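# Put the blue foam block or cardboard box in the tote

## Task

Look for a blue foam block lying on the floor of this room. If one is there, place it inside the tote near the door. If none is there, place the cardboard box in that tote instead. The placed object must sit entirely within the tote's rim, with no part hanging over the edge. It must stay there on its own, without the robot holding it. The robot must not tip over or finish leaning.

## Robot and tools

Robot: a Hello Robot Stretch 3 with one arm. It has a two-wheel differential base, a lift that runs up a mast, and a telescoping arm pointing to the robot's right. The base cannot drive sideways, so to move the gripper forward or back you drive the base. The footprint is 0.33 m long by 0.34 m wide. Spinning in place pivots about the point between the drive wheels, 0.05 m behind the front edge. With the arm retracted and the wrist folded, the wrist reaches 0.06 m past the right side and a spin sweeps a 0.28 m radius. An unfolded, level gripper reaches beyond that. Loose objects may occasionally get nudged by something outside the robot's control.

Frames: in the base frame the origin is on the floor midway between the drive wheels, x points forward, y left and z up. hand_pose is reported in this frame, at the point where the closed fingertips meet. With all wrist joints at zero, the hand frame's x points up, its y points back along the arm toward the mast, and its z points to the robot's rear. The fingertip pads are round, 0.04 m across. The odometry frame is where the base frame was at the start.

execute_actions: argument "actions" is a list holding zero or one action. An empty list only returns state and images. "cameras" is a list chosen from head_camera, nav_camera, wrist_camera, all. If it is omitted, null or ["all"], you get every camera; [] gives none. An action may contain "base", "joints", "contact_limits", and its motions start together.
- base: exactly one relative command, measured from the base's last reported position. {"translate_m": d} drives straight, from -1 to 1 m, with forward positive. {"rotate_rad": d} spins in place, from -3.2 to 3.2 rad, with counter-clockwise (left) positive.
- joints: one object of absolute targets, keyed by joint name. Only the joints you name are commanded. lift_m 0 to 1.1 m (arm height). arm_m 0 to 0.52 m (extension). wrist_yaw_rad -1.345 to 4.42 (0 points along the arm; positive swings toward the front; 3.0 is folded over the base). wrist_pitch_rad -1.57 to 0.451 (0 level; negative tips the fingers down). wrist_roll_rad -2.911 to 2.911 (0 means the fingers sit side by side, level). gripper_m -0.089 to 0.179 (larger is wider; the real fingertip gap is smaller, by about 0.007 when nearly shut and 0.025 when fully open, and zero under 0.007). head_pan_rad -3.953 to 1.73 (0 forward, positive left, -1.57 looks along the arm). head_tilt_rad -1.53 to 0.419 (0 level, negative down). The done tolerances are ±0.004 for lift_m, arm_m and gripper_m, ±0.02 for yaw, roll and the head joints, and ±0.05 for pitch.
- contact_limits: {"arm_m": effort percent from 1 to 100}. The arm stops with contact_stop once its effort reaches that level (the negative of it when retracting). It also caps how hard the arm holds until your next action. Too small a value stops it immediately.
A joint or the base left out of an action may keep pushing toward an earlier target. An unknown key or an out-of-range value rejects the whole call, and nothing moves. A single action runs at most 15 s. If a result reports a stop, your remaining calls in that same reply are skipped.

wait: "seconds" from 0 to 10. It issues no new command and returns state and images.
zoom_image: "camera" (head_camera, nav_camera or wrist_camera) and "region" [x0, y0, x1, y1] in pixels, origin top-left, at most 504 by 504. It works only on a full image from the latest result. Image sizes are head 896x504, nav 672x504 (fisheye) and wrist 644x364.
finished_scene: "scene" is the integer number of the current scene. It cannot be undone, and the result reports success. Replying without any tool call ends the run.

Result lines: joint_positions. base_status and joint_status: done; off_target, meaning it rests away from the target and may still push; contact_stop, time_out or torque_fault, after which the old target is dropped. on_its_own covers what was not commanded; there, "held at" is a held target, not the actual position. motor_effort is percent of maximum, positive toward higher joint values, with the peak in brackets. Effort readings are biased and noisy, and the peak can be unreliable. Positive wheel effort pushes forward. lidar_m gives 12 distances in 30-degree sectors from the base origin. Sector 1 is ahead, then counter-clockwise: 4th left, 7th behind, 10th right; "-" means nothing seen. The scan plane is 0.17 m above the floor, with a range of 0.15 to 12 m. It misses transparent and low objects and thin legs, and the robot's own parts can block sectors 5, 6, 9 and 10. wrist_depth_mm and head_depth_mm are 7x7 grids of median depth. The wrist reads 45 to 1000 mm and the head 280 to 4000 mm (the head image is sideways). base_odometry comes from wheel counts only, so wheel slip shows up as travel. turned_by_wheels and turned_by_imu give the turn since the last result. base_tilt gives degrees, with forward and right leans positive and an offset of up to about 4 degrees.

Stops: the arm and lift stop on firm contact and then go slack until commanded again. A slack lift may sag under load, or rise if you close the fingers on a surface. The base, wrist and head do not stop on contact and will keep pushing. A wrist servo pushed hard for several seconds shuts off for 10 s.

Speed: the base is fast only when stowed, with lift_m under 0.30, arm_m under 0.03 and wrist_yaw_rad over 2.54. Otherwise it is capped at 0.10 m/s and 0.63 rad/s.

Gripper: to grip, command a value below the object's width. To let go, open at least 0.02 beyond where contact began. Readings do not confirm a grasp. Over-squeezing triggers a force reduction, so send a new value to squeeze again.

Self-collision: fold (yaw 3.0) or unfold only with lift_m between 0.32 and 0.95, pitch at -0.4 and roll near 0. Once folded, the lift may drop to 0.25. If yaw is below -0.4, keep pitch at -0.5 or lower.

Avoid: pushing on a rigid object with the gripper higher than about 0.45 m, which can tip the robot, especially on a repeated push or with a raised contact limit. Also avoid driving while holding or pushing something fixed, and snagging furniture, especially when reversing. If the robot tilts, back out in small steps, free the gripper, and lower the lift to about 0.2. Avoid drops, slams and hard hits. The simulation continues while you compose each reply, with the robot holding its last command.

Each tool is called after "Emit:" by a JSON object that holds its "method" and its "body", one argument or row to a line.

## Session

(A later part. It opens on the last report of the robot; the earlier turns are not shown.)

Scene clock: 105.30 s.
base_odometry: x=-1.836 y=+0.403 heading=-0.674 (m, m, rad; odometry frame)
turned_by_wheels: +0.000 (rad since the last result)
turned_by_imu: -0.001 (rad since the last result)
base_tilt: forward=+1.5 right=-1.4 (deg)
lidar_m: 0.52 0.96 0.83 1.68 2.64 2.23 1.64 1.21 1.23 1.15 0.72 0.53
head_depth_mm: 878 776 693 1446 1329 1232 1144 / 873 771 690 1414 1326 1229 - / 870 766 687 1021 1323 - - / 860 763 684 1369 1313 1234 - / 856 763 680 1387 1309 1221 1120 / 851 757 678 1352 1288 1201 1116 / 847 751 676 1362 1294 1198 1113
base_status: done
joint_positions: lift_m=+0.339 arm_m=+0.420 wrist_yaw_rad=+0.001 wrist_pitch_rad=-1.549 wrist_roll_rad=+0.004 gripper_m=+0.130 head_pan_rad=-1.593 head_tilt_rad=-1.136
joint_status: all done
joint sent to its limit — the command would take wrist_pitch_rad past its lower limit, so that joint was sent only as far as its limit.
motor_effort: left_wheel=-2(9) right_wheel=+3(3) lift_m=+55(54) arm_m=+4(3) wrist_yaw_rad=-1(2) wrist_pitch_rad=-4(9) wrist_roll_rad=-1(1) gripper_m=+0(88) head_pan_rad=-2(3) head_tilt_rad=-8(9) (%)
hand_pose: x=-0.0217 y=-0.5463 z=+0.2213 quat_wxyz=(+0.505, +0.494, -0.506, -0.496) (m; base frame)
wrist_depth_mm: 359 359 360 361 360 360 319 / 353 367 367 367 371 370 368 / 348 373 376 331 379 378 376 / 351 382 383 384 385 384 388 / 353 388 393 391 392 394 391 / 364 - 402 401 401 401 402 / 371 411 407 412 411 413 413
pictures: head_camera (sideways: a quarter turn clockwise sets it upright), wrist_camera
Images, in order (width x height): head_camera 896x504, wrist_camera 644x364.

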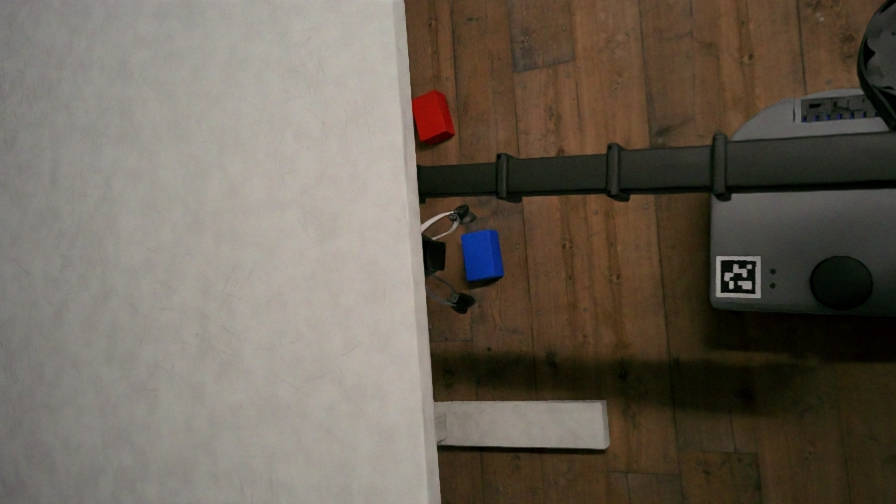

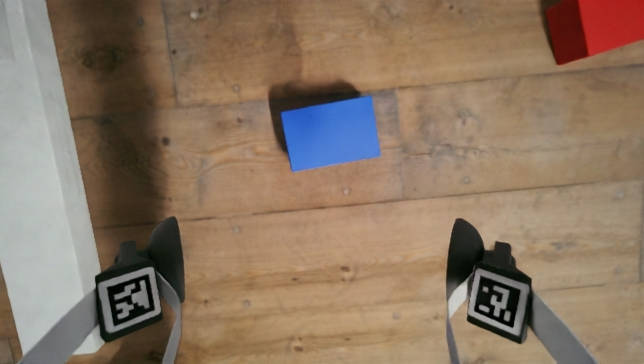

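Emit:
{"method": "execute_actions", "body": {
  "actions": [
    {"joints":{"wrist_roll_rad":1.41,"arm_m":0.472,"gripper_m":0.12,"lift_m":0.24}}
  ],
  "cameras": ["head_camera","wrist_camera"]
}}

Scene clock: 114.30 s.
base_odometry: x=-1.836 y=+0.403 heading=-0.674 (m, m, rad; odometry frame)
turned_by_wheels: +0.000 (rad since the last result)
turned_by_imu: -0.001 (rad since the last result)
base_tilt: forward=+1.5 right=-1.5 (deg)
lidar_m: 0.52 0.95 0.83 1.68 2.65 2.23 1.64 1.22 1.23 1.15 0.72 0.53
head_depth_mm: 876 775 694 1440 1328 1225 1135 / 872 772 691 1411 1316 1223 - / 869 767 689 1390 1317 - - / 862 764 684 1386 1315 1232 - / 854 759 680 1397 1308 1214 1121 / 851 756 678 1351 1288 1206 1119 / 847 750 674 1362 1299 1198 1117
base_status: not commanded
joint_positions: lift_m=+0.241 arm_m=+0.472 wrist_yaw_rad=+0.001 wrist_pitch_rad=-1.549 wrist_roll_rad=+1.403 gripper_m=+0.120 head_pan_rad=-1.593 head_tilt_rad=-1.136
joint_status: all done
motor_effort: left_wheel=-3(3) right_wheel=+2(2) lift_m=+17(49) arm_m=+3(5) wrist_yaw_rad=-2(1) wrist_pitch_rad=-4(4) wrist_roll_rad=+2(2) gripper_m=+0(49) head_pan_rad=-2(3) head_tilt_rad=-9(7) (%)
hand_pose: x=-0.0216 y=-0.5978 z=+0.1227 quat_wxyz=(+0.060, +0.059, -0.712, -0.697) (m; base frame)
wrist_depth_mm: 265 265 265 264 264 264 265 / 271 271 270 269 268 272 268 / 279 277 276 277 277 275 277 / 285 282 283 236 281 282 282 / 290 288 289 242 289 288 289 / 295 - 297 295 296 293 296 / 304 305 303 304 302 303 302
pictures: head_camera (sideways: a quarter turn clockwise sets it upright), wrist_camera
Images, in order (width x height): head_camera 896x504, wrist_camera 644x364.

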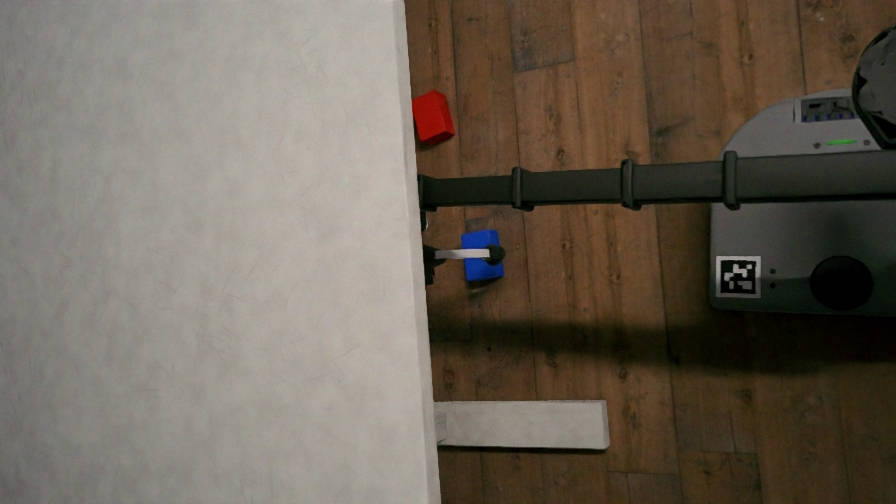

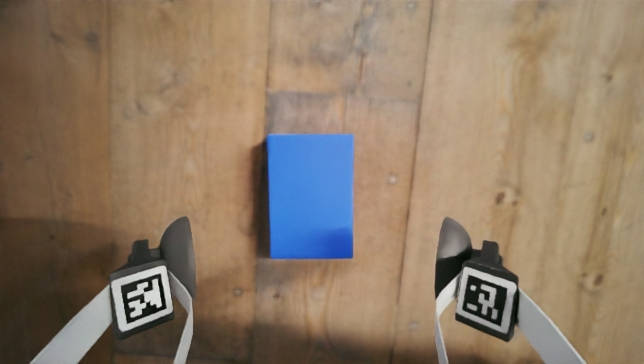

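Emit:
{"method": "execute_actions", "body": {
  "actions": [
    {"base":{"translate_m":-0.008},"joints":{"arm_m":0.476,"lift_m":0.15}}
  ],
  "cameras": ["head_camera","wrist_camera"]
}}

Scene clock: 124.53 s.
base_odometry: x=-1.842 y=+0.408 heading=-0.674 (m, m, rad; odometry frame)
turned_by_wheels: +0.000 (rad since the last result)
turned_by_imu: -0.001 (rad since the last result)
base_tilt: forward=+1.6 right=-1.5 (deg)
lidar_m: 0.53 0.97 0.84 1.68 2.64 2.21 1.63 1.21 1.24 1.15 0.72 0.53
head_depth_mm: 878 774 694 1433 1331 1228 1138 / 872 771 693 1418 1322 1216 - / 866 767 688 1391 1320 - - / 862 763 687 1356 1317 1235 - / 856 758 682 1394 1305 1220 1120 / 850 754 679 1342 1287 1203 1113 / 847 750 675 1360 1297 1203 1110
base_status: done
joint_positions: lift_m=+0.151 arm_m=+0.476 wrist_yaw_rad=+0.001 wrist_pitch_rad=-1.549 wrist_roll_rad=+1.403 gripper_m=+0.120 head_pan_rad=-1.593 head_tilt_rad=-1.136
joint_status: all done
motor_effort: left_wheel=-3(8) right_wheel=+2(4) lift_m=+16(17) arm_m=+3(5) wrist_yaw_rad=-1(1) wrist_pitch_rad=-4(4) wrist_roll_rad=+2(2) gripper_m=+0(0) head_pan_rad=-2(2) head_tilt_rad=-8(8) (%)
hand_pose: x=-0.0216 y=-0.6018 z=+0.0327 quat_wxyz=(+0.060, +0.059, -0.712, -0.697) (m; base frame)
wrist_depth_mm: 180 179 179 179 178 179 179 / 183 183 183 183 182 183 182 / 187 187 187 186 186 187 186 / 192 191 189 145 190 190 191 / 195 194 193 148 194 195 195 / 200 - 199 151 198 198 199 / 203 206 205 156 203 205 204
pictures: head_camera (sideways: a quarter turn clockwise sets it upright), wrist_camera
Images, in order (width x height): head_camera 896x504, wrist_camera 644x364.

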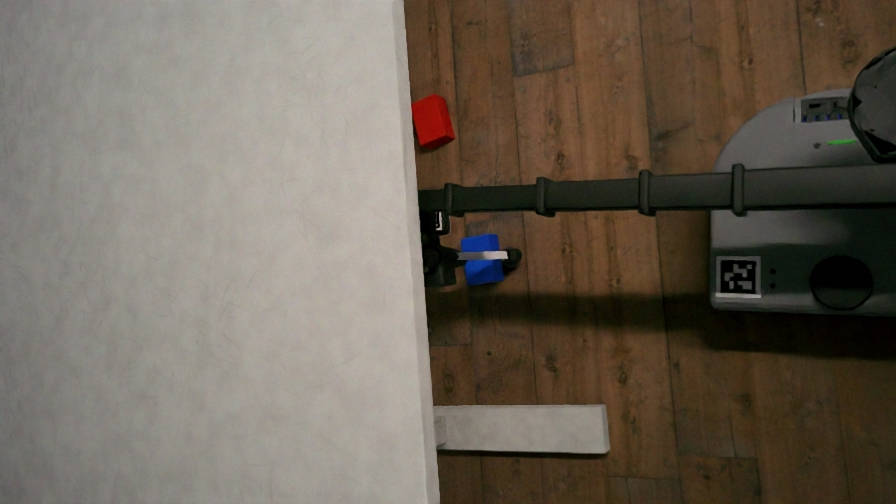

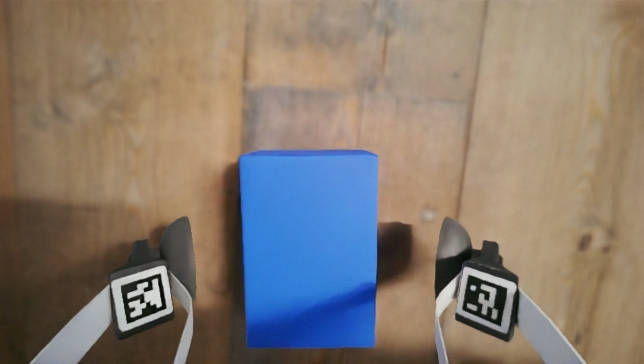

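Emit:
{"method": "execute_actions", "body": {
  "actions": [
    {"joints":{"arm_m":0.479,"lift_m":0.138,"gripper_m":0.09}}
  ],
  "cameras": ["wrist_camera"]
}}

Emit:
{"method": "execute_actions", "body": {
  "actions": [
    {"joints":{"gripper_m":0.02}}
  ],
  "cameras": ["wrist_camera"]
}}

Scene clock: 131.47 s.
base_odometry: x=-1.842 y=+0.408 heading=-0.674 (m, m, rad; odometry frame)
turned_by_wheels: +0.000 (rad since the last result)
turned_by_imu: -0.001 (rad since the last result)
base_tilt: forward=+1.6 right=-1.4 (deg)
lidar_m: 0.53 0.97 0.84 1.68 2.64 2.21 1.63 1.21 1.23 1.15 0.72 0.54
head_depth_mm: 877 773 695 1436 1337 1227 1131 / 873 771 691 1402 1325 1227 - / 869 766 688 1397 1326 - - / 862 763 686 1353 1306 1232 - / 857 760 680 1391 1307 1221 1116 / 850 757 677 1352 1296 1215 1116 / 841 751 675 1364 1295 1200 1112
base_status: not commanded
joint_positions: lift_m=+0.139 arm_m=+0.479 wrist_yaw_rad=+0.001 wrist_pitch_rad=-1.549 wrist_roll_rad=+1.403 gripper_m=+0.090 head_pan_rad=-1.593 head_tilt_rad=-1.136
joint_status: all done
motor_effort: left_wheel=-3(2) right_wheel=+2(2) lift_m=+16(16) arm_m=+3(2) wrist_yaw_rad=-2(2) wrist_pitch_rad=-4(4) wrist_roll_rad=+2(2) gripper_m=+0(87) head_pan_rad=-3(2) head_tilt_rad=-9(9) (%)
hand_pose: x=-0.0216 y=-0.6048 z=+0.0207 quat_wxyz=(+0.060, +0.059, -0.712, -0.697) (m; base frame)
wrist_depth_mm: 167 168 168 167 167 167 167 / 172 171 170 170 170 171 171 / 175 175 174 175 174 175 174 / 179 179 177 133 177 178 178 / 183 182 137 136 181 183 183 / 187 187 185 139 140 187 187 / 193 192 191 142 191 191 191
pictures: wrist_camera
Images, in order (width x height): wrist_camera 644x364.

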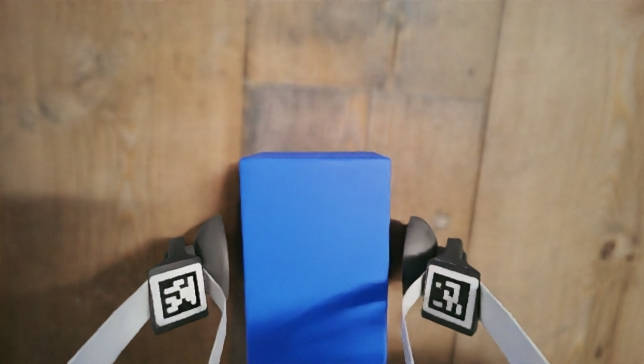

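Scene clock: 132.67 s.
base_odometry: x=-1.842 y=+0.408 heading=-0.674 (m, m, rad; odometry frame)
turned_by_wheels: +0.000 (rad since the last result)
turned_by_imu: +0.000 (rad since the last result)
base_tilt: forward=+1.5 right=-1.4 (deg)
lidar_m: 0.53 0.97 0.84 1.68 2.64 2.20 1.63 1.21 1.23 1.15 0.72 0.54
head_depth_mm: 875 774 695 1434 1332 1226 1129 / 872 771 693 1422 1326 1218 - / 865 767 687 1391 1322 - - / 860 764 685 1345 1307 1229 - / 858 758 680 1393 1309 1214 1121 / 851 755 679 1362 1288 1205 1118 / 845 752 674 1361 1292 1203 1115
base_status: not commanded
joint_positions: lift_m=+0.139 arm_m=+0.479 wrist_yaw_rad=+0.001 wrist_pitch_rad=-1.549 wrist_roll_rad=+1.403 gripper_m=+0.021 head_pan_rad=-1.593 head_tilt_rad=-1.136
joint_status: all done
motor_effort: left_wheel=-2(2) right_wheel=+2(3) lift_m=+16(16) arm_m=+4(4) wrist_yaw_rad=-2(1) wrist_pitch_rad=-4(4) wrist_roll_rad=+2(2) gripper_m=-17(97) head_pan_rad=-3(3) head_tilt_rad=-8(9) (%)
hand_pose: x=-0.0216 y=-0.6048 z=+0.0207 quat_wxyz=(+0.060, +0.059, -0.712, -0.697) (m; base frame)
wrist_depth_mm: 168 168 167 168 167 167 167 / 171 171 171 171 171 171 171 / 175 174 175 175 174 174 175 / 179 179 177 130 178 178 178 / 183 183 134 132 181 182 182 / 187 187 135 135 136 187 187 / 191 192 191 139 190 191 191
pictures: wrist_camera
Images, in order (width x height): wrist_camera 644x364.

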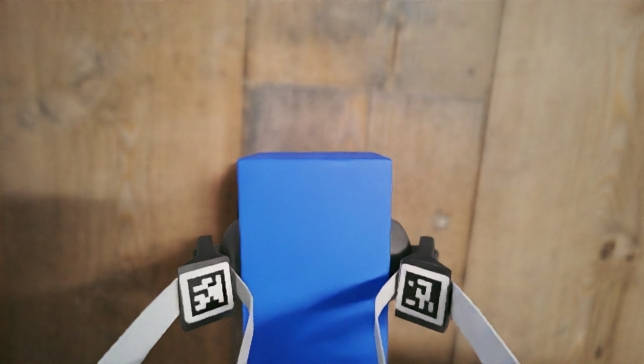

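Emit:
{"method": "execute_actions", "body": {
  "actions": [
    {"joints":{"lift_m":0.2}}
  ],
  "cameras": ["wrist_camera"]
}}

Emit:
{"method": "execute_actions", "body": {
  "actions": [
    {"joints":{"lift_m":0.34,"arm_m":0.0,"wrist_roll_rad":0.0,"wrist_pitch_rad":-0.4}}
  ],
  "cameras": ["wrist_camera"]
}}

Emit:
{"method": "execute_actions", "body": {
  "actions": [
    {"base":{"rotate_rad":0.8},"joints":{"wrist_yaw_rad":2.7,"head_pan_rad":0,"head_tilt_rad":-1.0}}
  ],
  "cameras": ["nav_camera","wrist_camera"]
}}

Scene clock: 140.00 s.
base_odometry: x=-1.842 y=+0.408 heading=-0.674 (m, m, rad; odometry frame)
turned_by_wheels: +0.000 (rad since the last result)
turned_by_imu: -0.001 (rad since the last result)
base_tilt: forward=+1.6 right=-1.4 (deg)
lidar_m: 0.53 0.97 0.84 1.68 2.64 2.21 1.63 1.21 1.24 1.15 0.72 0.53
head_depth_mm: 877 775 696 1437 1331 1232 1137 / 873 773 692 1416 1335 1220 - / 868 770 690 1390 1329 1235 - / 861 762 684 1302 1311 1234 - / 855 761 680 1398 1306 1215 1119 / 854 755 678 1351 1287 1203 1115 / 847 752 674 1363 1290 1199 1109
base_status: not commanded
joint_positions: lift_m=+0.199 arm_m=+0.479 wrist_yaw_rad=+0.001 wrist_pitch_rad=-1.549 wrist_roll_rad=+1.403 gripper_m=+0.021 head_pan_rad=-1.593 head_tilt_rad=-1.136
joint_status: all done
motor_effort: left_wheel=-2(3) right_wheel=+2(2) lift_m=+55(57) arm_m=+4(2) wrist_yaw_rad=-1(2) wrist_pitch_rad=-4(4) wrist_roll_rad=+2(2) gripper_m=-17(17) head_pan_rad=-2(2) head_tilt_rad=-9(8) (%)
hand_pose: x=-0.0216 y=-0.6048 z=+0.0812 quat_wxyz=(+0.060, +0.059, -0.712, -0.697) (m; base frame)
wrist_depth_mm: 226 225 224 224 226 226 225 / 231 230 230 231 229 230 230 / 236 234 234 236 235 235 234 / 241 241 238 130 239 241 239 / 246 246 133 132 242 246 247 / 253 252 135 136 136 252 250 / 258 256 257 139 257 257 254
pictures: wrist_camera
Images, in order (width x height): wrist_camera 644x364.

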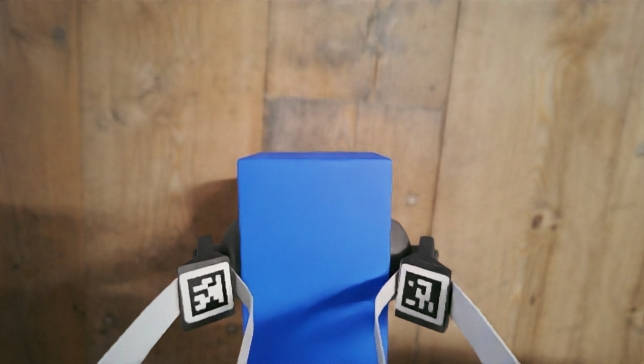

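Scene clock: 144.70 s.
base_odometry: x=-1.842 y=+0.408 heading=-0.674 (m, m, rad; odometry frame)
turned_by_wheels: +0.000 (rad since the last result)
turned_by_imu: -0.001 (rad since the last result)
base_tilt: forward=+1.5 right=-1.5 (deg)
lidar_m: 0.53 0.97 0.84 1.68 2.64 2.21 1.63 1.21 1.23 1.15 0.72 0.54
head_depth_mm: 879 776 696 1434 1333 1222 1146 / 875 772 690 1420 1321 1222 - / 868 765 688 1409 1322 - - / 860 762 685 1405 1269 - - / 858 758 683 1397 1311 1219 1118 / 853 755 677 1347 1283 1202 1121 / 848 751 674 1368 1294 1196 1114
base_status: not commanded
joint_positions: lift_m=+0.339 arm_m=+0.000 wrist_yaw_rad=+0.001 wrist_pitch_rad=-0.425 wrist_roll_rad=+0.005 gripper_m=+0.021 head_pan_rad=-1.593 head_tilt_rad=-1.136
joint_status: all done
motor_effort: left_wheel=-2(2) right_wheel=+2(2) lift_m=+55(57) arm_m=-4(4) wrist_yaw_rad=-1(1) wrist_pitch_rad=+14(15) wrist_roll_rad=-2(4) gripper_m=-17(17) head_pan_rad=-3(3) head_tilt_rad=-8(8) (%)
hand_pose: x=-0.0213 y=-0.3687 z=+0.3503 quat_wxyz=(+0.690, +0.149, -0.693, -0.150) (m; base frame)
wrist_depth_mm: 396 815 843 858 864 887 935 / 429 878 914 928 959 977 995 / 820 951 983 978 994 - - / 766 577 784 129 820 866 870 / 694 618 134 132 661 664 697 / 578 553 135 136 136 591 587 / 489 485 475 139 490 507 506
pictures: wrist_camera
Images, in order (width x height): wrist_camera 644x364.

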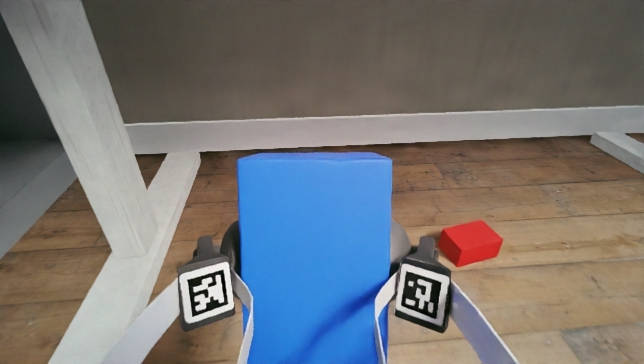

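Scene clock: 147.03 s.
base_odometry: x=-1.842 y=+0.408 heading=+0.126 (m, m, rad; odometry frame)
turned_by_wheels: +0.800 (rad since the last result)
turned_by_imu: +0.812 (rad since the last result)
base_tilt: forward=+1.5 right=-1.5 (deg)
lidar_m: 0.84 0.89 2.60 2.24 1.64 2.06 1.21 1.16 0.72 1.16 0.53 0.95
head_depth_mm: 578 1046 1065 925 1259 1207 1152 / 571 1148 1058 919 1302 1227 1144 / 583 1199 1052 954 1325 1259 1141 / 613 1147 1042 1426 1353 1251 1135 / 869 1028 1060 1425 1383 1245 1136 / 799 918 1120 1478 1381 1244 1127 / 811 1149 1631 1549 1367 1235 1124
base_status: done
joint_positions: lift_m=+0.339 arm_m=+0.000 wrist_yaw_rad=+2.697 wrist_pitch_rad=-0.425 wrist_roll_rad=+0.005 gripper_m=+0.021 head_pan_rad=-0.007 head_tilt_rad=-1.001
joint_status: all done
motor_effort: left_wheel=-3(7) right_wheel=+3(6) lift_m=+55(55) arm_m=-4(4) wrist_yaw_rad=+2(2) wrist_pitch_rad=+14(14) wrist_roll_rad=-2(2) gripper_m=-17(18) head_pan_rad=+2(27) head_tilt_rad=+0(16) (%)
hand_pose: x=+0.0749 y=+0.0565 z=+0.3503 quat_wxyz=(+0.298, +0.708, -0.007, +0.640) (m; base frame)
wrist_depth_mm: - - - - - - - / - - - - - - - / - - - - - - 963 / 857 856 789 129 834 874 775 / 720 698 134 133 678 693 676 / - 601 135 135 136 584 583 / - 520 139 139 491 502 505
pictures: nav_camera (sideways: a quarter turn counterclockwise sets it upright), wrist_camera
Images, in order (width x height): nav_camera 672x504, wrist_camera 644x364.

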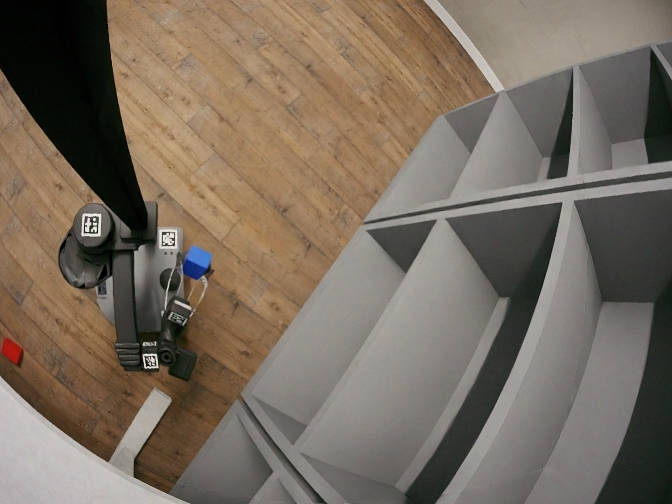

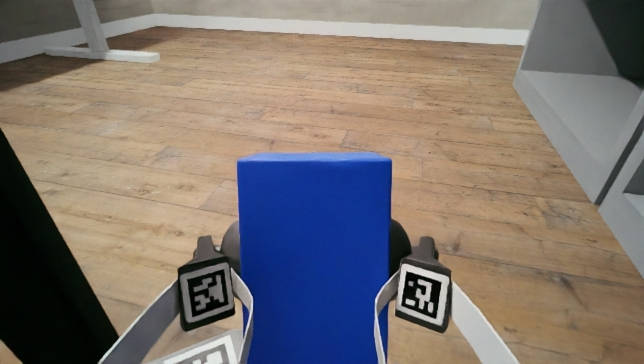

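Emit:
{"method": "execute_actions", "body": {
  "actions": [
    {"base":{"rotate_rad":0.76},"joints":{"lift_m":0.29,"head_tilt_rad":-0.8}}
  ],
  "cameras": ["nav_camera"]
}}

Emit:
{"method": "execute_actions", "body": {
  "actions": [
    {"base":{"translate_m":1.0}}
  ],
  "cameras": ["nav_camera"]
}}

Scene clock: 154.57 s.
base_odometry: x=-1.842 y=+0.408 heading=+0.885 (m, m, rad; odometry frame)
turned_by_wheels: +0.760 (rad since the last result)
turned_by_imu: +0.769 (rad since the last result)
base_tilt: forward=+1.6 right=-1.6 (deg)
lidar_m: 1.68 2.63 2.22 1.63 1.21 1.24 1.15 0.72 0.54 0.53 0.97 0.83
head_depth_mm: 1461 1647 1386 1666 1247 1312 1192 / 2301 1664 1926 1793 1568 1372 1211 / 2391 2754 2348 1880 1589 1368 1203 / 2398 2661 2320 1889 1579 1356 1193 / 2368 2676 2300 1870 1562 1348 1194 / 2335 2628 2297 1859 1551 1351 1181 / 2316 2590 2261 1833 1543 1347 1175
base_status: done
joint_positions: lift_m=+0.291 arm_m=+0.000 wrist_yaw_rad=+2.697 wrist_pitch_rad=-0.425 wrist_roll_rad=+0.005 gripper_m=+0.021 head_pan_rad=-0.007 head_tilt_rad=-0.803
joint_status: all done
motor_effort: left_wheel=-2(11) right_wheel=+2(7) lift_m=+17(50) arm_m=-4(4) wrist_yaw_rad=+1(2) wrist_pitch_rad=+14(14) wrist_roll_rad=-2(2) gripper_m=-17(18) head_pan_rad=+1(2) head_tilt_rad=+2(21) (%)
hand_pose: x=+0.0748 y=+0.0566 z=+0.3018 quat_wxyz=(+0.298, +0.708, -0.007, +0.640) (m; base frame)
wrist_depth_mm: - - - - - - - / - - - - - - - / - 997 - 991 - - 990 / 781 770 695 130 733 772 775 / 642 619 133 132 598 633 623 / - 536 135 135 136 527 524 / - - 139 138 436 448 449
pictures: nav_camera (sideways: a quarter turn counterclockwise sets it upright)
Images, in order (width x height): nav_camera 672x504.

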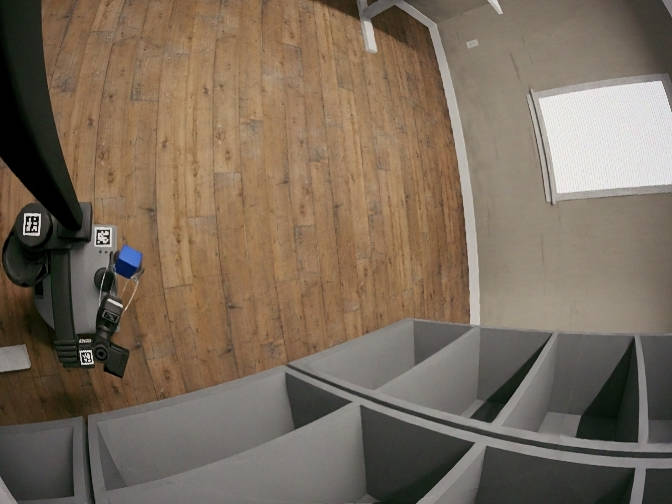

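Scene clock: 159.60 s.
base_odometry: x=-1.209 y=+1.182 heading=+0.885 (m, m, rad; odometry frame)
turned_by_wheels: +0.000 (rad since the last result)
turned_by_imu: +0.003 (rad since the last result)
base_tilt: forward=+1.6 right=-1.4 (deg)
lidar_m: 1.61 1.63 2.08 1.80 2.21 2.02 1.69 1.23 0.46 0.64 0.86 0.73
head_depth_mm: 1492 1674 1957 1928 1019 1246 1142 / 1462 1669 1924 1923 1607 1324 1180 / 1457 1657 1911 1898 1586 1358 1203 / 1443 1648 1881 1885 1581 1358 1194 / 1434 1623 1845 1870 1557 1355 1192 / 1408 1593 1836 1869 1554 1342 1187 / 1390 1588 1808 1850 1545 1342 1178
base_status: done
joint_positions: lift_m=+0.291 arm_m=+0.000 wrist_yaw_rad=+2.698 wrist_pitch_rad=-0.425 wrist_roll_rad=+0.005 gripper_m=+0.021 head_pan_rad=-0.007 head_tilt_rad=-0.803
joint_status: not commanded
motor_effort: left_wheel=-3(8) right_wheel=+2(8) lift_m=+16(17) arm_m=-3(4) wrist_yaw_rad=+1(2) wrist_pitch_rad=+14(14) wrist_roll_rad=-2(2) gripper_m=-17(17) head_pan_rad=+2(2) head_tilt_rad=+2(2) (%)
hand_pose: x=+0.0747 y=+0.0566 z=+0.3018 quat_wxyz=(+0.298, +0.708, -0.007, +0.640) (m; base frame)
wrist_depth_mm: - - - - - - - / - - - - - - - / 994 - 991 996 - - - / 778 781 691 129 728 769 771 / 653 620 134 132 605 632 623 / - 524 135 135 135 530 527 / - - 138 138 437 454 452
pictures: nav_camera (sideways: a quarter turn counterclockwise sets it upright)
Images, in order (width x height): nav_camera 672x504.

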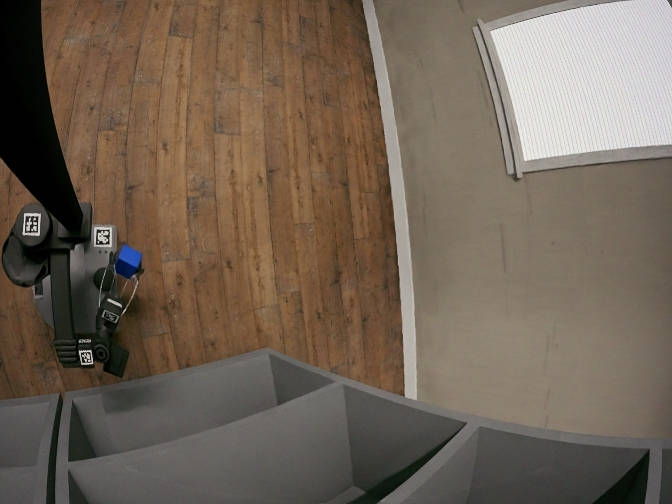

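Emit:
{"method": "execute_actions", "body": {
  "actions": [
    {"base":{"translate_m":1.0}}
  ],
  "cameras": []
}}

Emit:
{"method": "execute_actions", "body": {
  "actions": [
    {"base":{"rotate_rad":-1.38},"joints":{"head_tilt_rad":-0.6}}
  ],
  "cameras": ["nav_camera","head_camera"]
}}

Scene clock: 170.20 s.
base_odometry: x=-0.576 y=+1.956 heading=+0.885 (m, m, rad; odometry frame)
turned_by_wheels: +0.000 (rad since the last result)
turned_by_imu: +0.003 (rad since the last result)
base_tilt: forward=+1.6 right=-1.5 (deg)
lidar_m: 0.61 0.62 0.79 1.74 1.86 2.45 2.17 0.46 0.46 2.47 0.97 0.66
head_depth_mm: 533 603 697 827 1007 1280 1214 / 528 597 688 814 992 1271 1208 / 523 591 681 805 978 1239 1198 / 519 585 675 790 959 1217 1193 / 514 579 666 779 941 1193 1190 / 510 573 658 771 928 1170 1176 / 505 568 648 760 912 1144 1174
base_status: done
joint_positions: lift_m=+0.291 arm_m=+0.000 wrist_yaw_rad=+2.698 wrist_pitch_rad=-0.425 wrist_roll_rad=+0.005 gripper_m=+0.021 head_pan_rad=-0.007 head_tilt_rad=-0.802
joint_status: not commanded
motor_effort: left_wheel=-3(6) right_wheel=+2(8) lift_m=+16(17) arm_m=-4(3) wrist_yaw_rad=+1(2) wrist_pitch_rad=+14(14) wrist_roll_rad=-2(2) gripper_m=-18(17) head_pan_rad=+1(1) head_tilt_rad=+2(0) (%)
hand_pose: x=+0.0747 y=+0.0566 z=+0.3018 quat_wxyz=(+0.298, +0.708, -0.007, +0.640) (m; base frame)
wrist_depth_mm: - - - - 732 575 474 / - - - - 800 605 490 / 998 - - - 833 638 506 / 776 772 703 130 743 658 530 / 650 630 133 132 596 615 538 / - 523 136 135 136 522 512 / - - 139 139 434 450 457
pictures: none
No camera images: the call's "cameras" was empty. Leave "cameras" out to get every camera's image.

Scene clock: 172.40 s.
base_odometry: x=-0.576 y=+1.956 heading=-0.495 (m, m, rad; odometry frame)
turned_by_wheels: -1.380 (rad since the last result)
turned_by_imu: -1.396 (rad since the last result)
base_tilt: forward=+1.6 right=-1.5 (deg)
lidar_m: 1.71 0.80 0.62 0.61 0.65 0.96 1.86 2.43 2.95 1.26 0.46 0.55
head_depth_mm: 2133 2305 2527 2543 1941 1586 1164 / 2143 2360 2577 2492 1925 1579 1333 / 2149 2378 2633 2406 1935 1568 1319 / 2193 2399 2619 2327 1910 1557 1317 / 2194 2403 2641 2461 1875 1540 1307 / 2068 2084 2211 2223 1873 1542 1297 / 1487 1555 1620 1702 1745 1524 1289
base_status: done
joint_positions: lift_m=+0.291 arm_m=+0.000 wrist_yaw_rad=+2.698 wrist_pitch_rad=-0.425 wrist_roll_rad=+0.005 gripper_m=+0.021 head_pan_rad=-0.007 head_tilt_rad=-0.606
joint_status: all done
motor_effort: left_wheel=+1(11) right_wheel=-1(5) lift_m=+17(16) arm_m=-4(3) wrist_yaw_rad=+1(1) wrist_pitch_rad=+14(14) wrist_roll_rad=-2(2) gripper_m=-17(17) head_pan_rad=+1(1) head_tilt_rad=+4(25) (%)
hand_pose: x=+0.0747 y=+0.0566 z=+0.3018 quat_wxyz=(+0.298, +0.708, -0.007, +0.640) (m; base frame)
wrist_depth_mm: 514 553 599 663 719 814 918 / 550 598 643 708 807 892 - / 581 638 710 769 855 964 - / 640 674 707 129 746 771 773 / 645 628 134 132 603 636 627 / - 528 135 135 136 525 525 / - - 139 138 438 457 452
pictures: head_camera (sideways: a quarter turn clockwise sets it upright), nav_camera (sideways: a quarter turn counterclockwise sets it upright)
Images, in order (width x height): head_camera 896x504, nav_camera 672x504.

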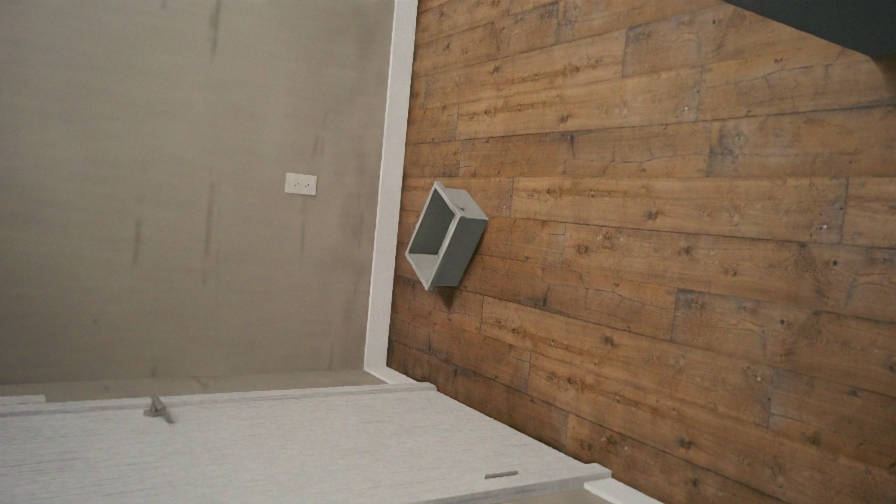

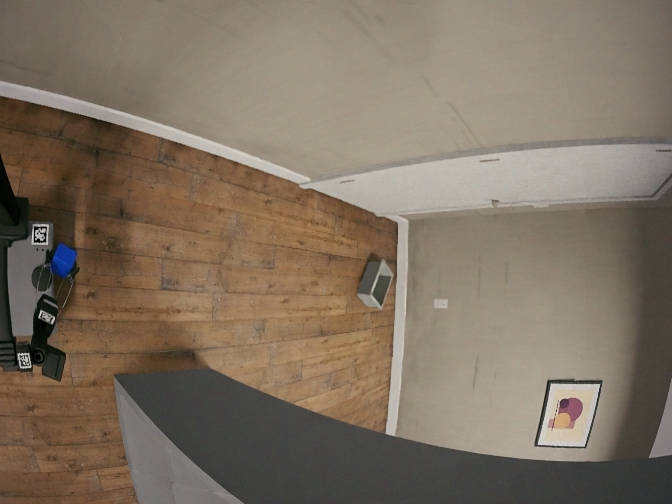

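Emit:
{"method": "execute_actions", "body": {
  "actions": [
    {"base":{"translate_m":1.0},"joints":{"head_tilt_rad":-0.9}}
  ],
  "cameras": ["head_camera"]
}}

Scene clock: 182.10 s.
base_odometry: x=+0.304 y=+1.481 heading=-0.495 (m, m, rad; odometry frame)
turned_by_wheels: +0.000 (rad since the last result)
turned_by_imu: +0.003 (rad since the last result)
base_tilt: forward=+1.5 right=-1.4 (deg)
lidar_m: 1.47 0.64 0.52 0.51 0.55 0.81 2.86 0.58 0.51 1.55 1.92 1.50
head_depth_mm: 1320 1505 1756 1763 1508 1327 1179 / 1342 1522 1782 1750 1507 1310 1170 / 1338 1533 1809 1741 1468 1309 1169 / 1364 1558 1829 1654 1479 1302 1159 / 1384 1578 1860 1710 1478 1302 1162 / 1390 1596 1834 1706 1475 1290 1153 / 1298 1362 1372 1469 1431 1284 1148
base_status: done
joint_positions: lift_m=+0.291 arm_m=+0.000 wrist_yaw_rad=+2.698 wrist_pitch_rad=-0.425 wrist_roll_rad=+0.005 gripper_m=+0.021 head_pan_rad=-0.007 head_tilt_rad=-0.890
joint_status: all done
motor_effort: left_wheel=+1(9) right_wheel=-1(3) lift_m=+17(17) arm_m=-3(4) wrist_yaw_rad=+1(2) wrist_pitch_rad=+14(14) wrist_roll_rad=-2(2) gripper_m=-17(17) head_pan_rad=+2(2) head_tilt_rad=-6(32) (%)
hand_pose: x=+0.0747 y=+0.0566 z=+0.3018 quat_wxyz=(+0.298, +0.708, -0.007, +0.640) (m; base frame)
wrist_depth_mm: 438 477 513 540 602 664 746 / 472 503 555 595 661 730 832 / 504 539 601 655 716 834 933 / 545 591 612 129 733 776 778 / 575 604 134 132 607 627 622 / - 529 135 135 135 530 524 / - - 138 138 440 447 453
pictures: head_camera (sideways: a quarter turn clockwise sets it upright)
Images, in order (width x height): head_camera 896x504.

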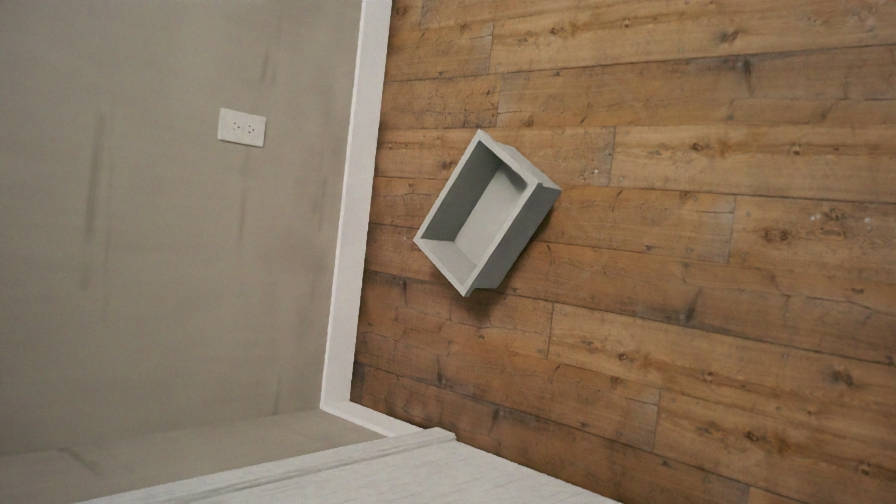

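Emit:
{"method": "execute_actions", "body": {
  "actions": [
    {"base":{"translate_m":0.55}}
  ],
  "cameras": []
}}

Emit:
{"method": "execute_actions", "body": {
  "actions": [
    {"base":{"rotate_rad":1.385},"joints":{"lift_m":0.36,"wrist_yaw_rad":0.0,"arm_m":0.2,"head_pan_rad":-1.6,"head_tilt_rad":-1.2}}
  ],
  "cameras": ["head_camera"]
}}

Emit:
{"method": "execute_actions", "body": {
  "actions": [
    {"joints":{"wrist_pitch_rad":-1.55,"arm_m":0.33}}
  ],
  "cameras": ["head_camera","wrist_camera"]
}}

Scene clock: 198.67 s.
base_odometry: x=+0.788 y=+1.220 heading=-0.495 (m, m, rad; odometry frame)
turned_by_wheels: +0.000 (rad since the last result)
turned_by_imu: +0.001 (rad since the last result)
base_tilt: forward=+1.5 right=-1.5 (deg)
lidar_m: 0.93 0.57 0.45 0.44 0.47 0.73 2.94 0.95 1.26 2.66 1.21 0.95
head_depth_mm: 815 929 1077 1288 1472 1322 1183 / 822 938 1091 1309 1486 1312 1155 / 829 948 1106 1328 1484 1262 1145 / 841 958 1126 1352 1479 1267 1150 / 844 968 1142 1375 1478 1292 1159 / 856 981 1154 1402 1476 1295 1152 / 866 999 1163 1329 1392 1282 1152
base_status: done
joint_positions: lift_m=+0.291 arm_m=+0.000 wrist_yaw_rad=+2.698 wrist_pitch_rad=-0.425 wrist_roll_rad=+0.005 gripper_m=+0.021 head_pan_rad=-0.007 head_tilt_rad=-0.890
joint_status: not commanded
motor_effort: left_wheel=+0(10) right_wheel=+0(5) lift_m=+17(17) arm_m=-4(4) wrist_yaw_rad=+2(1) wrist_pitch_rad=+14(14) wrist_roll_rad=-2(2) gripper_m=-17(17) head_pan_rad=+1(1) head_tilt_rad=-6(7) (%)
hand_pose: x=+0.0747 y=+0.0566 z=+0.3018 quat_wxyz=(+0.298, +0.708, -0.007, +0.640) (m; base frame)
wrist_depth_mm: 384 411 439 491 534 584 696 / 405 440 483 524 590 656 751 / 442 474 518 581 637 759 812 / 472 518 536 129 702 750 784 / 517 557 133 132 599 624 628 / - 530 135 135 135 525 505 / - - 139 139 436 447 426
pictures: none
No camera images: the call's "cameras" was empty. Leave "cameras" out to get every camera's image.

Scene clock: 201.57 s.
base_odometry: x=+0.788 y=+1.220 heading=+0.890 (m, m, rad; odometry frame)
turned_by_wheels: +1.385 (rad since the last result)
turned_by_imu: +1.405 (rad since the last result)
base_tilt: forward=+1.5 right=-1.5 (deg)
lidar_m: 0.44 0.45 0.61 1.37 0.94 1.05 2.39 1.45 0.99 0.93 0.69 0.47
head_depth_mm: 1032 1275 1513 1425 1309 1220 1157 / 1024 1253 1507 1417 1301 1225 - / 1011 1239 1492 1441 1285 - - / 1006 1227 1467 - 1281 1237 - / 996 1211 1478 1378 1294 1205 1118 / 992 1202 1464 1385 1292 1195 1116 / 980 1190 1456 1382 1285 1198 1116
base_status: done
joint_positions: lift_m=+0.359 arm_m=+0.200 wrist_yaw_rad=+0.003 wrist_pitch_rad=-0.425 wrist_roll_rad=+0.004 gripper_m=+0.021 head_pan_rad=-1.593 head_tilt_rad=-1.186
joint_status: all done
motor_effort: left_wheel=-2(10) right_wheel=+2(7) lift_m=+54(57) arm_m=+3(2) wrist_yaw_rad=-2(3) wrist_pitch_rad=+14(14) wrist_roll_rad=-2(2) gripper_m=-17(17) head_pan_rad=-2(27) head_tilt_rad=-9(31) (%)
hand_pose: x=-0.0209 y=-0.5682 z=+0.3704 quat_wxyz=(+0.690, +0.150, -0.692, -0.149) (m; base frame)
wrist_depth_mm: 427 438 444 451 459 476 485 / 458 472 476 489 508 516 522 / 509 516 526 544 551 569 577 / 551 563 552 129 597 638 652 / 596 609 133 132 639 674 689 / 606 607 135 135 136 612 617 / 523 515 493 138 506 524 527
pictures: head_camera (sideways: a quarter turn clockwise sets it upright)
Images, in order (width x height): head_camera 896x504.

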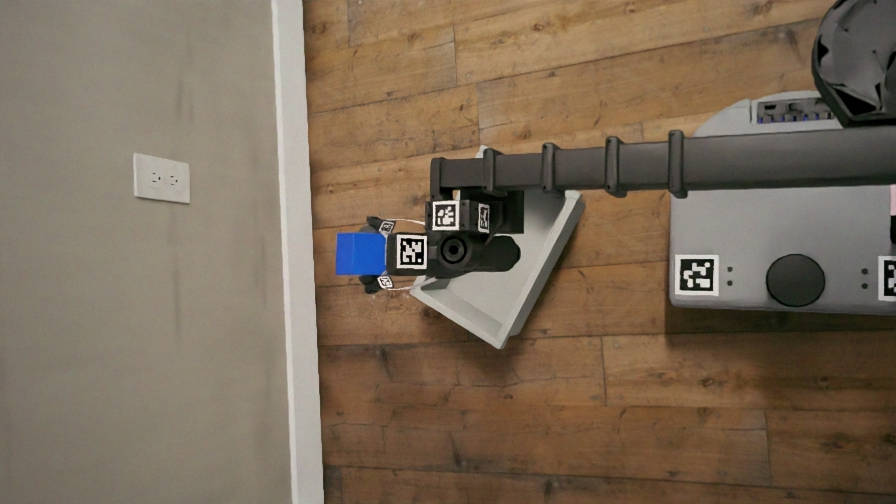

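Scene clock: 203.77 s.
base_odometry: x=+0.788 y=+1.220 heading=+0.890 (m, m, rad; odometry frame)
turned_by_wheels: +0.000 (rad since the last result)
turned_by_imu: +0.000 (rad since the last result)
base_tilt: forward=+1.5 right=-1.5 (deg)
lidar_m: 0.44 0.45 0.61 1.37 0.94 1.05 2.38 1.45 0.99 0.93 0.69 0.47
head_depth_mm: 1037 1271 1516 1425 1314 1222 1154 / 1025 1257 1492 1415 1302 1220 - / 1014 1250 1506 1395 1299 - - / 1005 1231 1489 1353 1281 1244 - / 992 1213 1474 1389 1286 1213 1120 / 986 1206 1455 1392 1284 1193 1122 / 982 1191 1452 1388 1278 1187 1118
base_status: not commanded
joint_positions: lift_m=+0.359 arm_m=+0.330 wrist_yaw_rad=+0.002 wrist_pitch_rad=-1.542 wrist_roll_rad=+0.004 gripper_m=+0.021 head_pan_rad=-1.593 head_tilt_rad=-1.186
joint_status: all done
motor_effort: left_wheel=-2(2) right_wheel=+2(2) lift_m=+54(54) arm_m=+3(6) wrist_yaw_rad=-1(2) wrist_pitch_rad=-4(13) wrist_roll_rad=-2(2) gripper_m=-17(17) head_pan_rad=-3(3) head_tilt_rad=-8(8) (%)
hand_pose: x=-0.0217 y=-0.4580 z=+0.2411 quat_wxyz=(+0.507, +0.492, -0.507, -0.494) (m; base frame)
wrist_depth_mm: 379 383 297 376 380 383 379 / 389 389 328 384 386 389 387 / 396 390 392 399 391 364 402 / 407 404 328 129 402 317 403 / 412 412 133 132 368 331 416 / 423 418 135 135 136 424 416 / 427 427 426 139 301 429 429
pictures: head_camera (sideways: a quarter turn clockwise sets it upright), wrist_camera
Images, in order (width x height): head_camera 896x504, wrist_camera 644x364.

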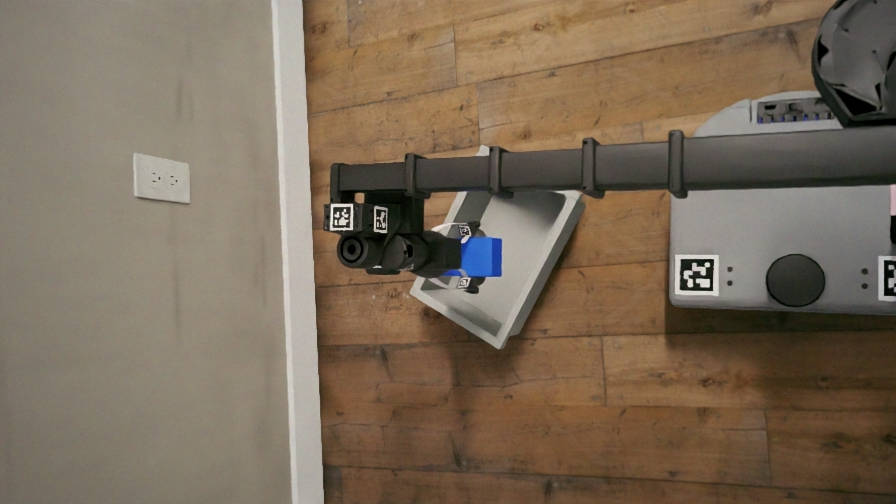

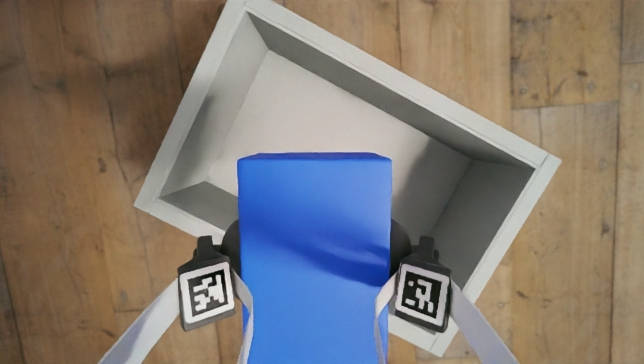

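Emit:
{"method": "execute_actions", "body": {
  "actions": [
    {"base":{"translate_m":-0.024},"joints":{"wrist_roll_rad":0.47,"arm_m":0.347,"lift_m":0.29}}
  ],
  "cameras": ["wrist_camera"]
}}

Scene clock: 212.00 s.
base_odometry: x=+0.773 y=+1.202 heading=+0.890 (m, m, rad; odometry frame)
turned_by_wheels: +0.000 (rad since the last result)
turned_by_imu: -0.001 (rad since the last result)
base_tilt: forward=+1.6 right=-1.4 (deg)
lidar_m: 0.47 0.47 0.64 1.45 0.94 1.04 2.38 1.46 1.00 0.42 0.71 0.50
head_depth_mm: 1036 1274 1514 1414 1306 1215 1154 / 1030 1264 1503 1402 1304 1229 - / 1019 1250 1510 1396 1291 - - / 1009 1233 1500 1287 1282 1234 - / 1000 1221 1482 1378 1285 1205 1124 / 989 1206 1461 1390 1283 1200 1114 / 982 1192 1449 1383 1283 1195 1114
base_status: done
joint_positions: lift_m=+0.291 arm_m=+0.347 wrist_yaw_rad=+0.002 wrist_pitch_rad=-1.543 wrist_roll_rad=+0.463 gripper_m=+0.021 head_pan_rad=-1.593 head_tilt_rad=-1.186
joint_status: all done
motor_effort: left_wheel=-3(7) right_wheel=+2(4) lift_m=+16(51) arm_m=+3(3) wrist_yaw_rad=-1(1) wrist_pitch_rad=-4(4) wrist_roll_rad=+2(2) gripper_m=-18(18) head_pan_rad=-3(3) head_tilt_rad=-8(8) (%)
hand_pose: x=-0.0217 y=-0.4746 z=+0.1726 quat_wxyz=(+0.378, +0.367, -0.609, -0.593) (m; base frame)
wrist_depth_mm: 316 315 316 313 314 313 315 / 319 215 210 204 204 204 320 / 328 252 325 324 325 241 325 / 335 254 329 130 331 237 331 / 341 256 134 133 333 237 343 / 348 240 136 135 135 254 346 / 358 228 226 138 228 229 353
pictures: wrist_camera
Images, in order (width x height): wrist_camera 644x364.

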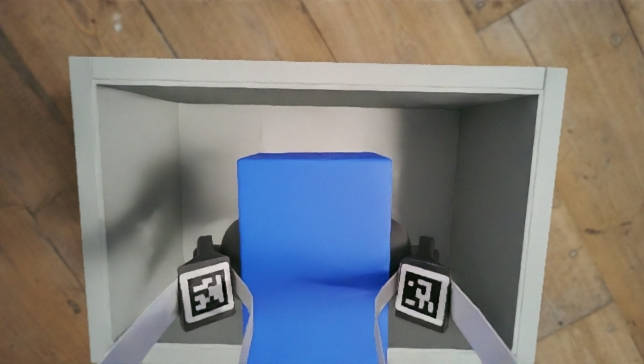

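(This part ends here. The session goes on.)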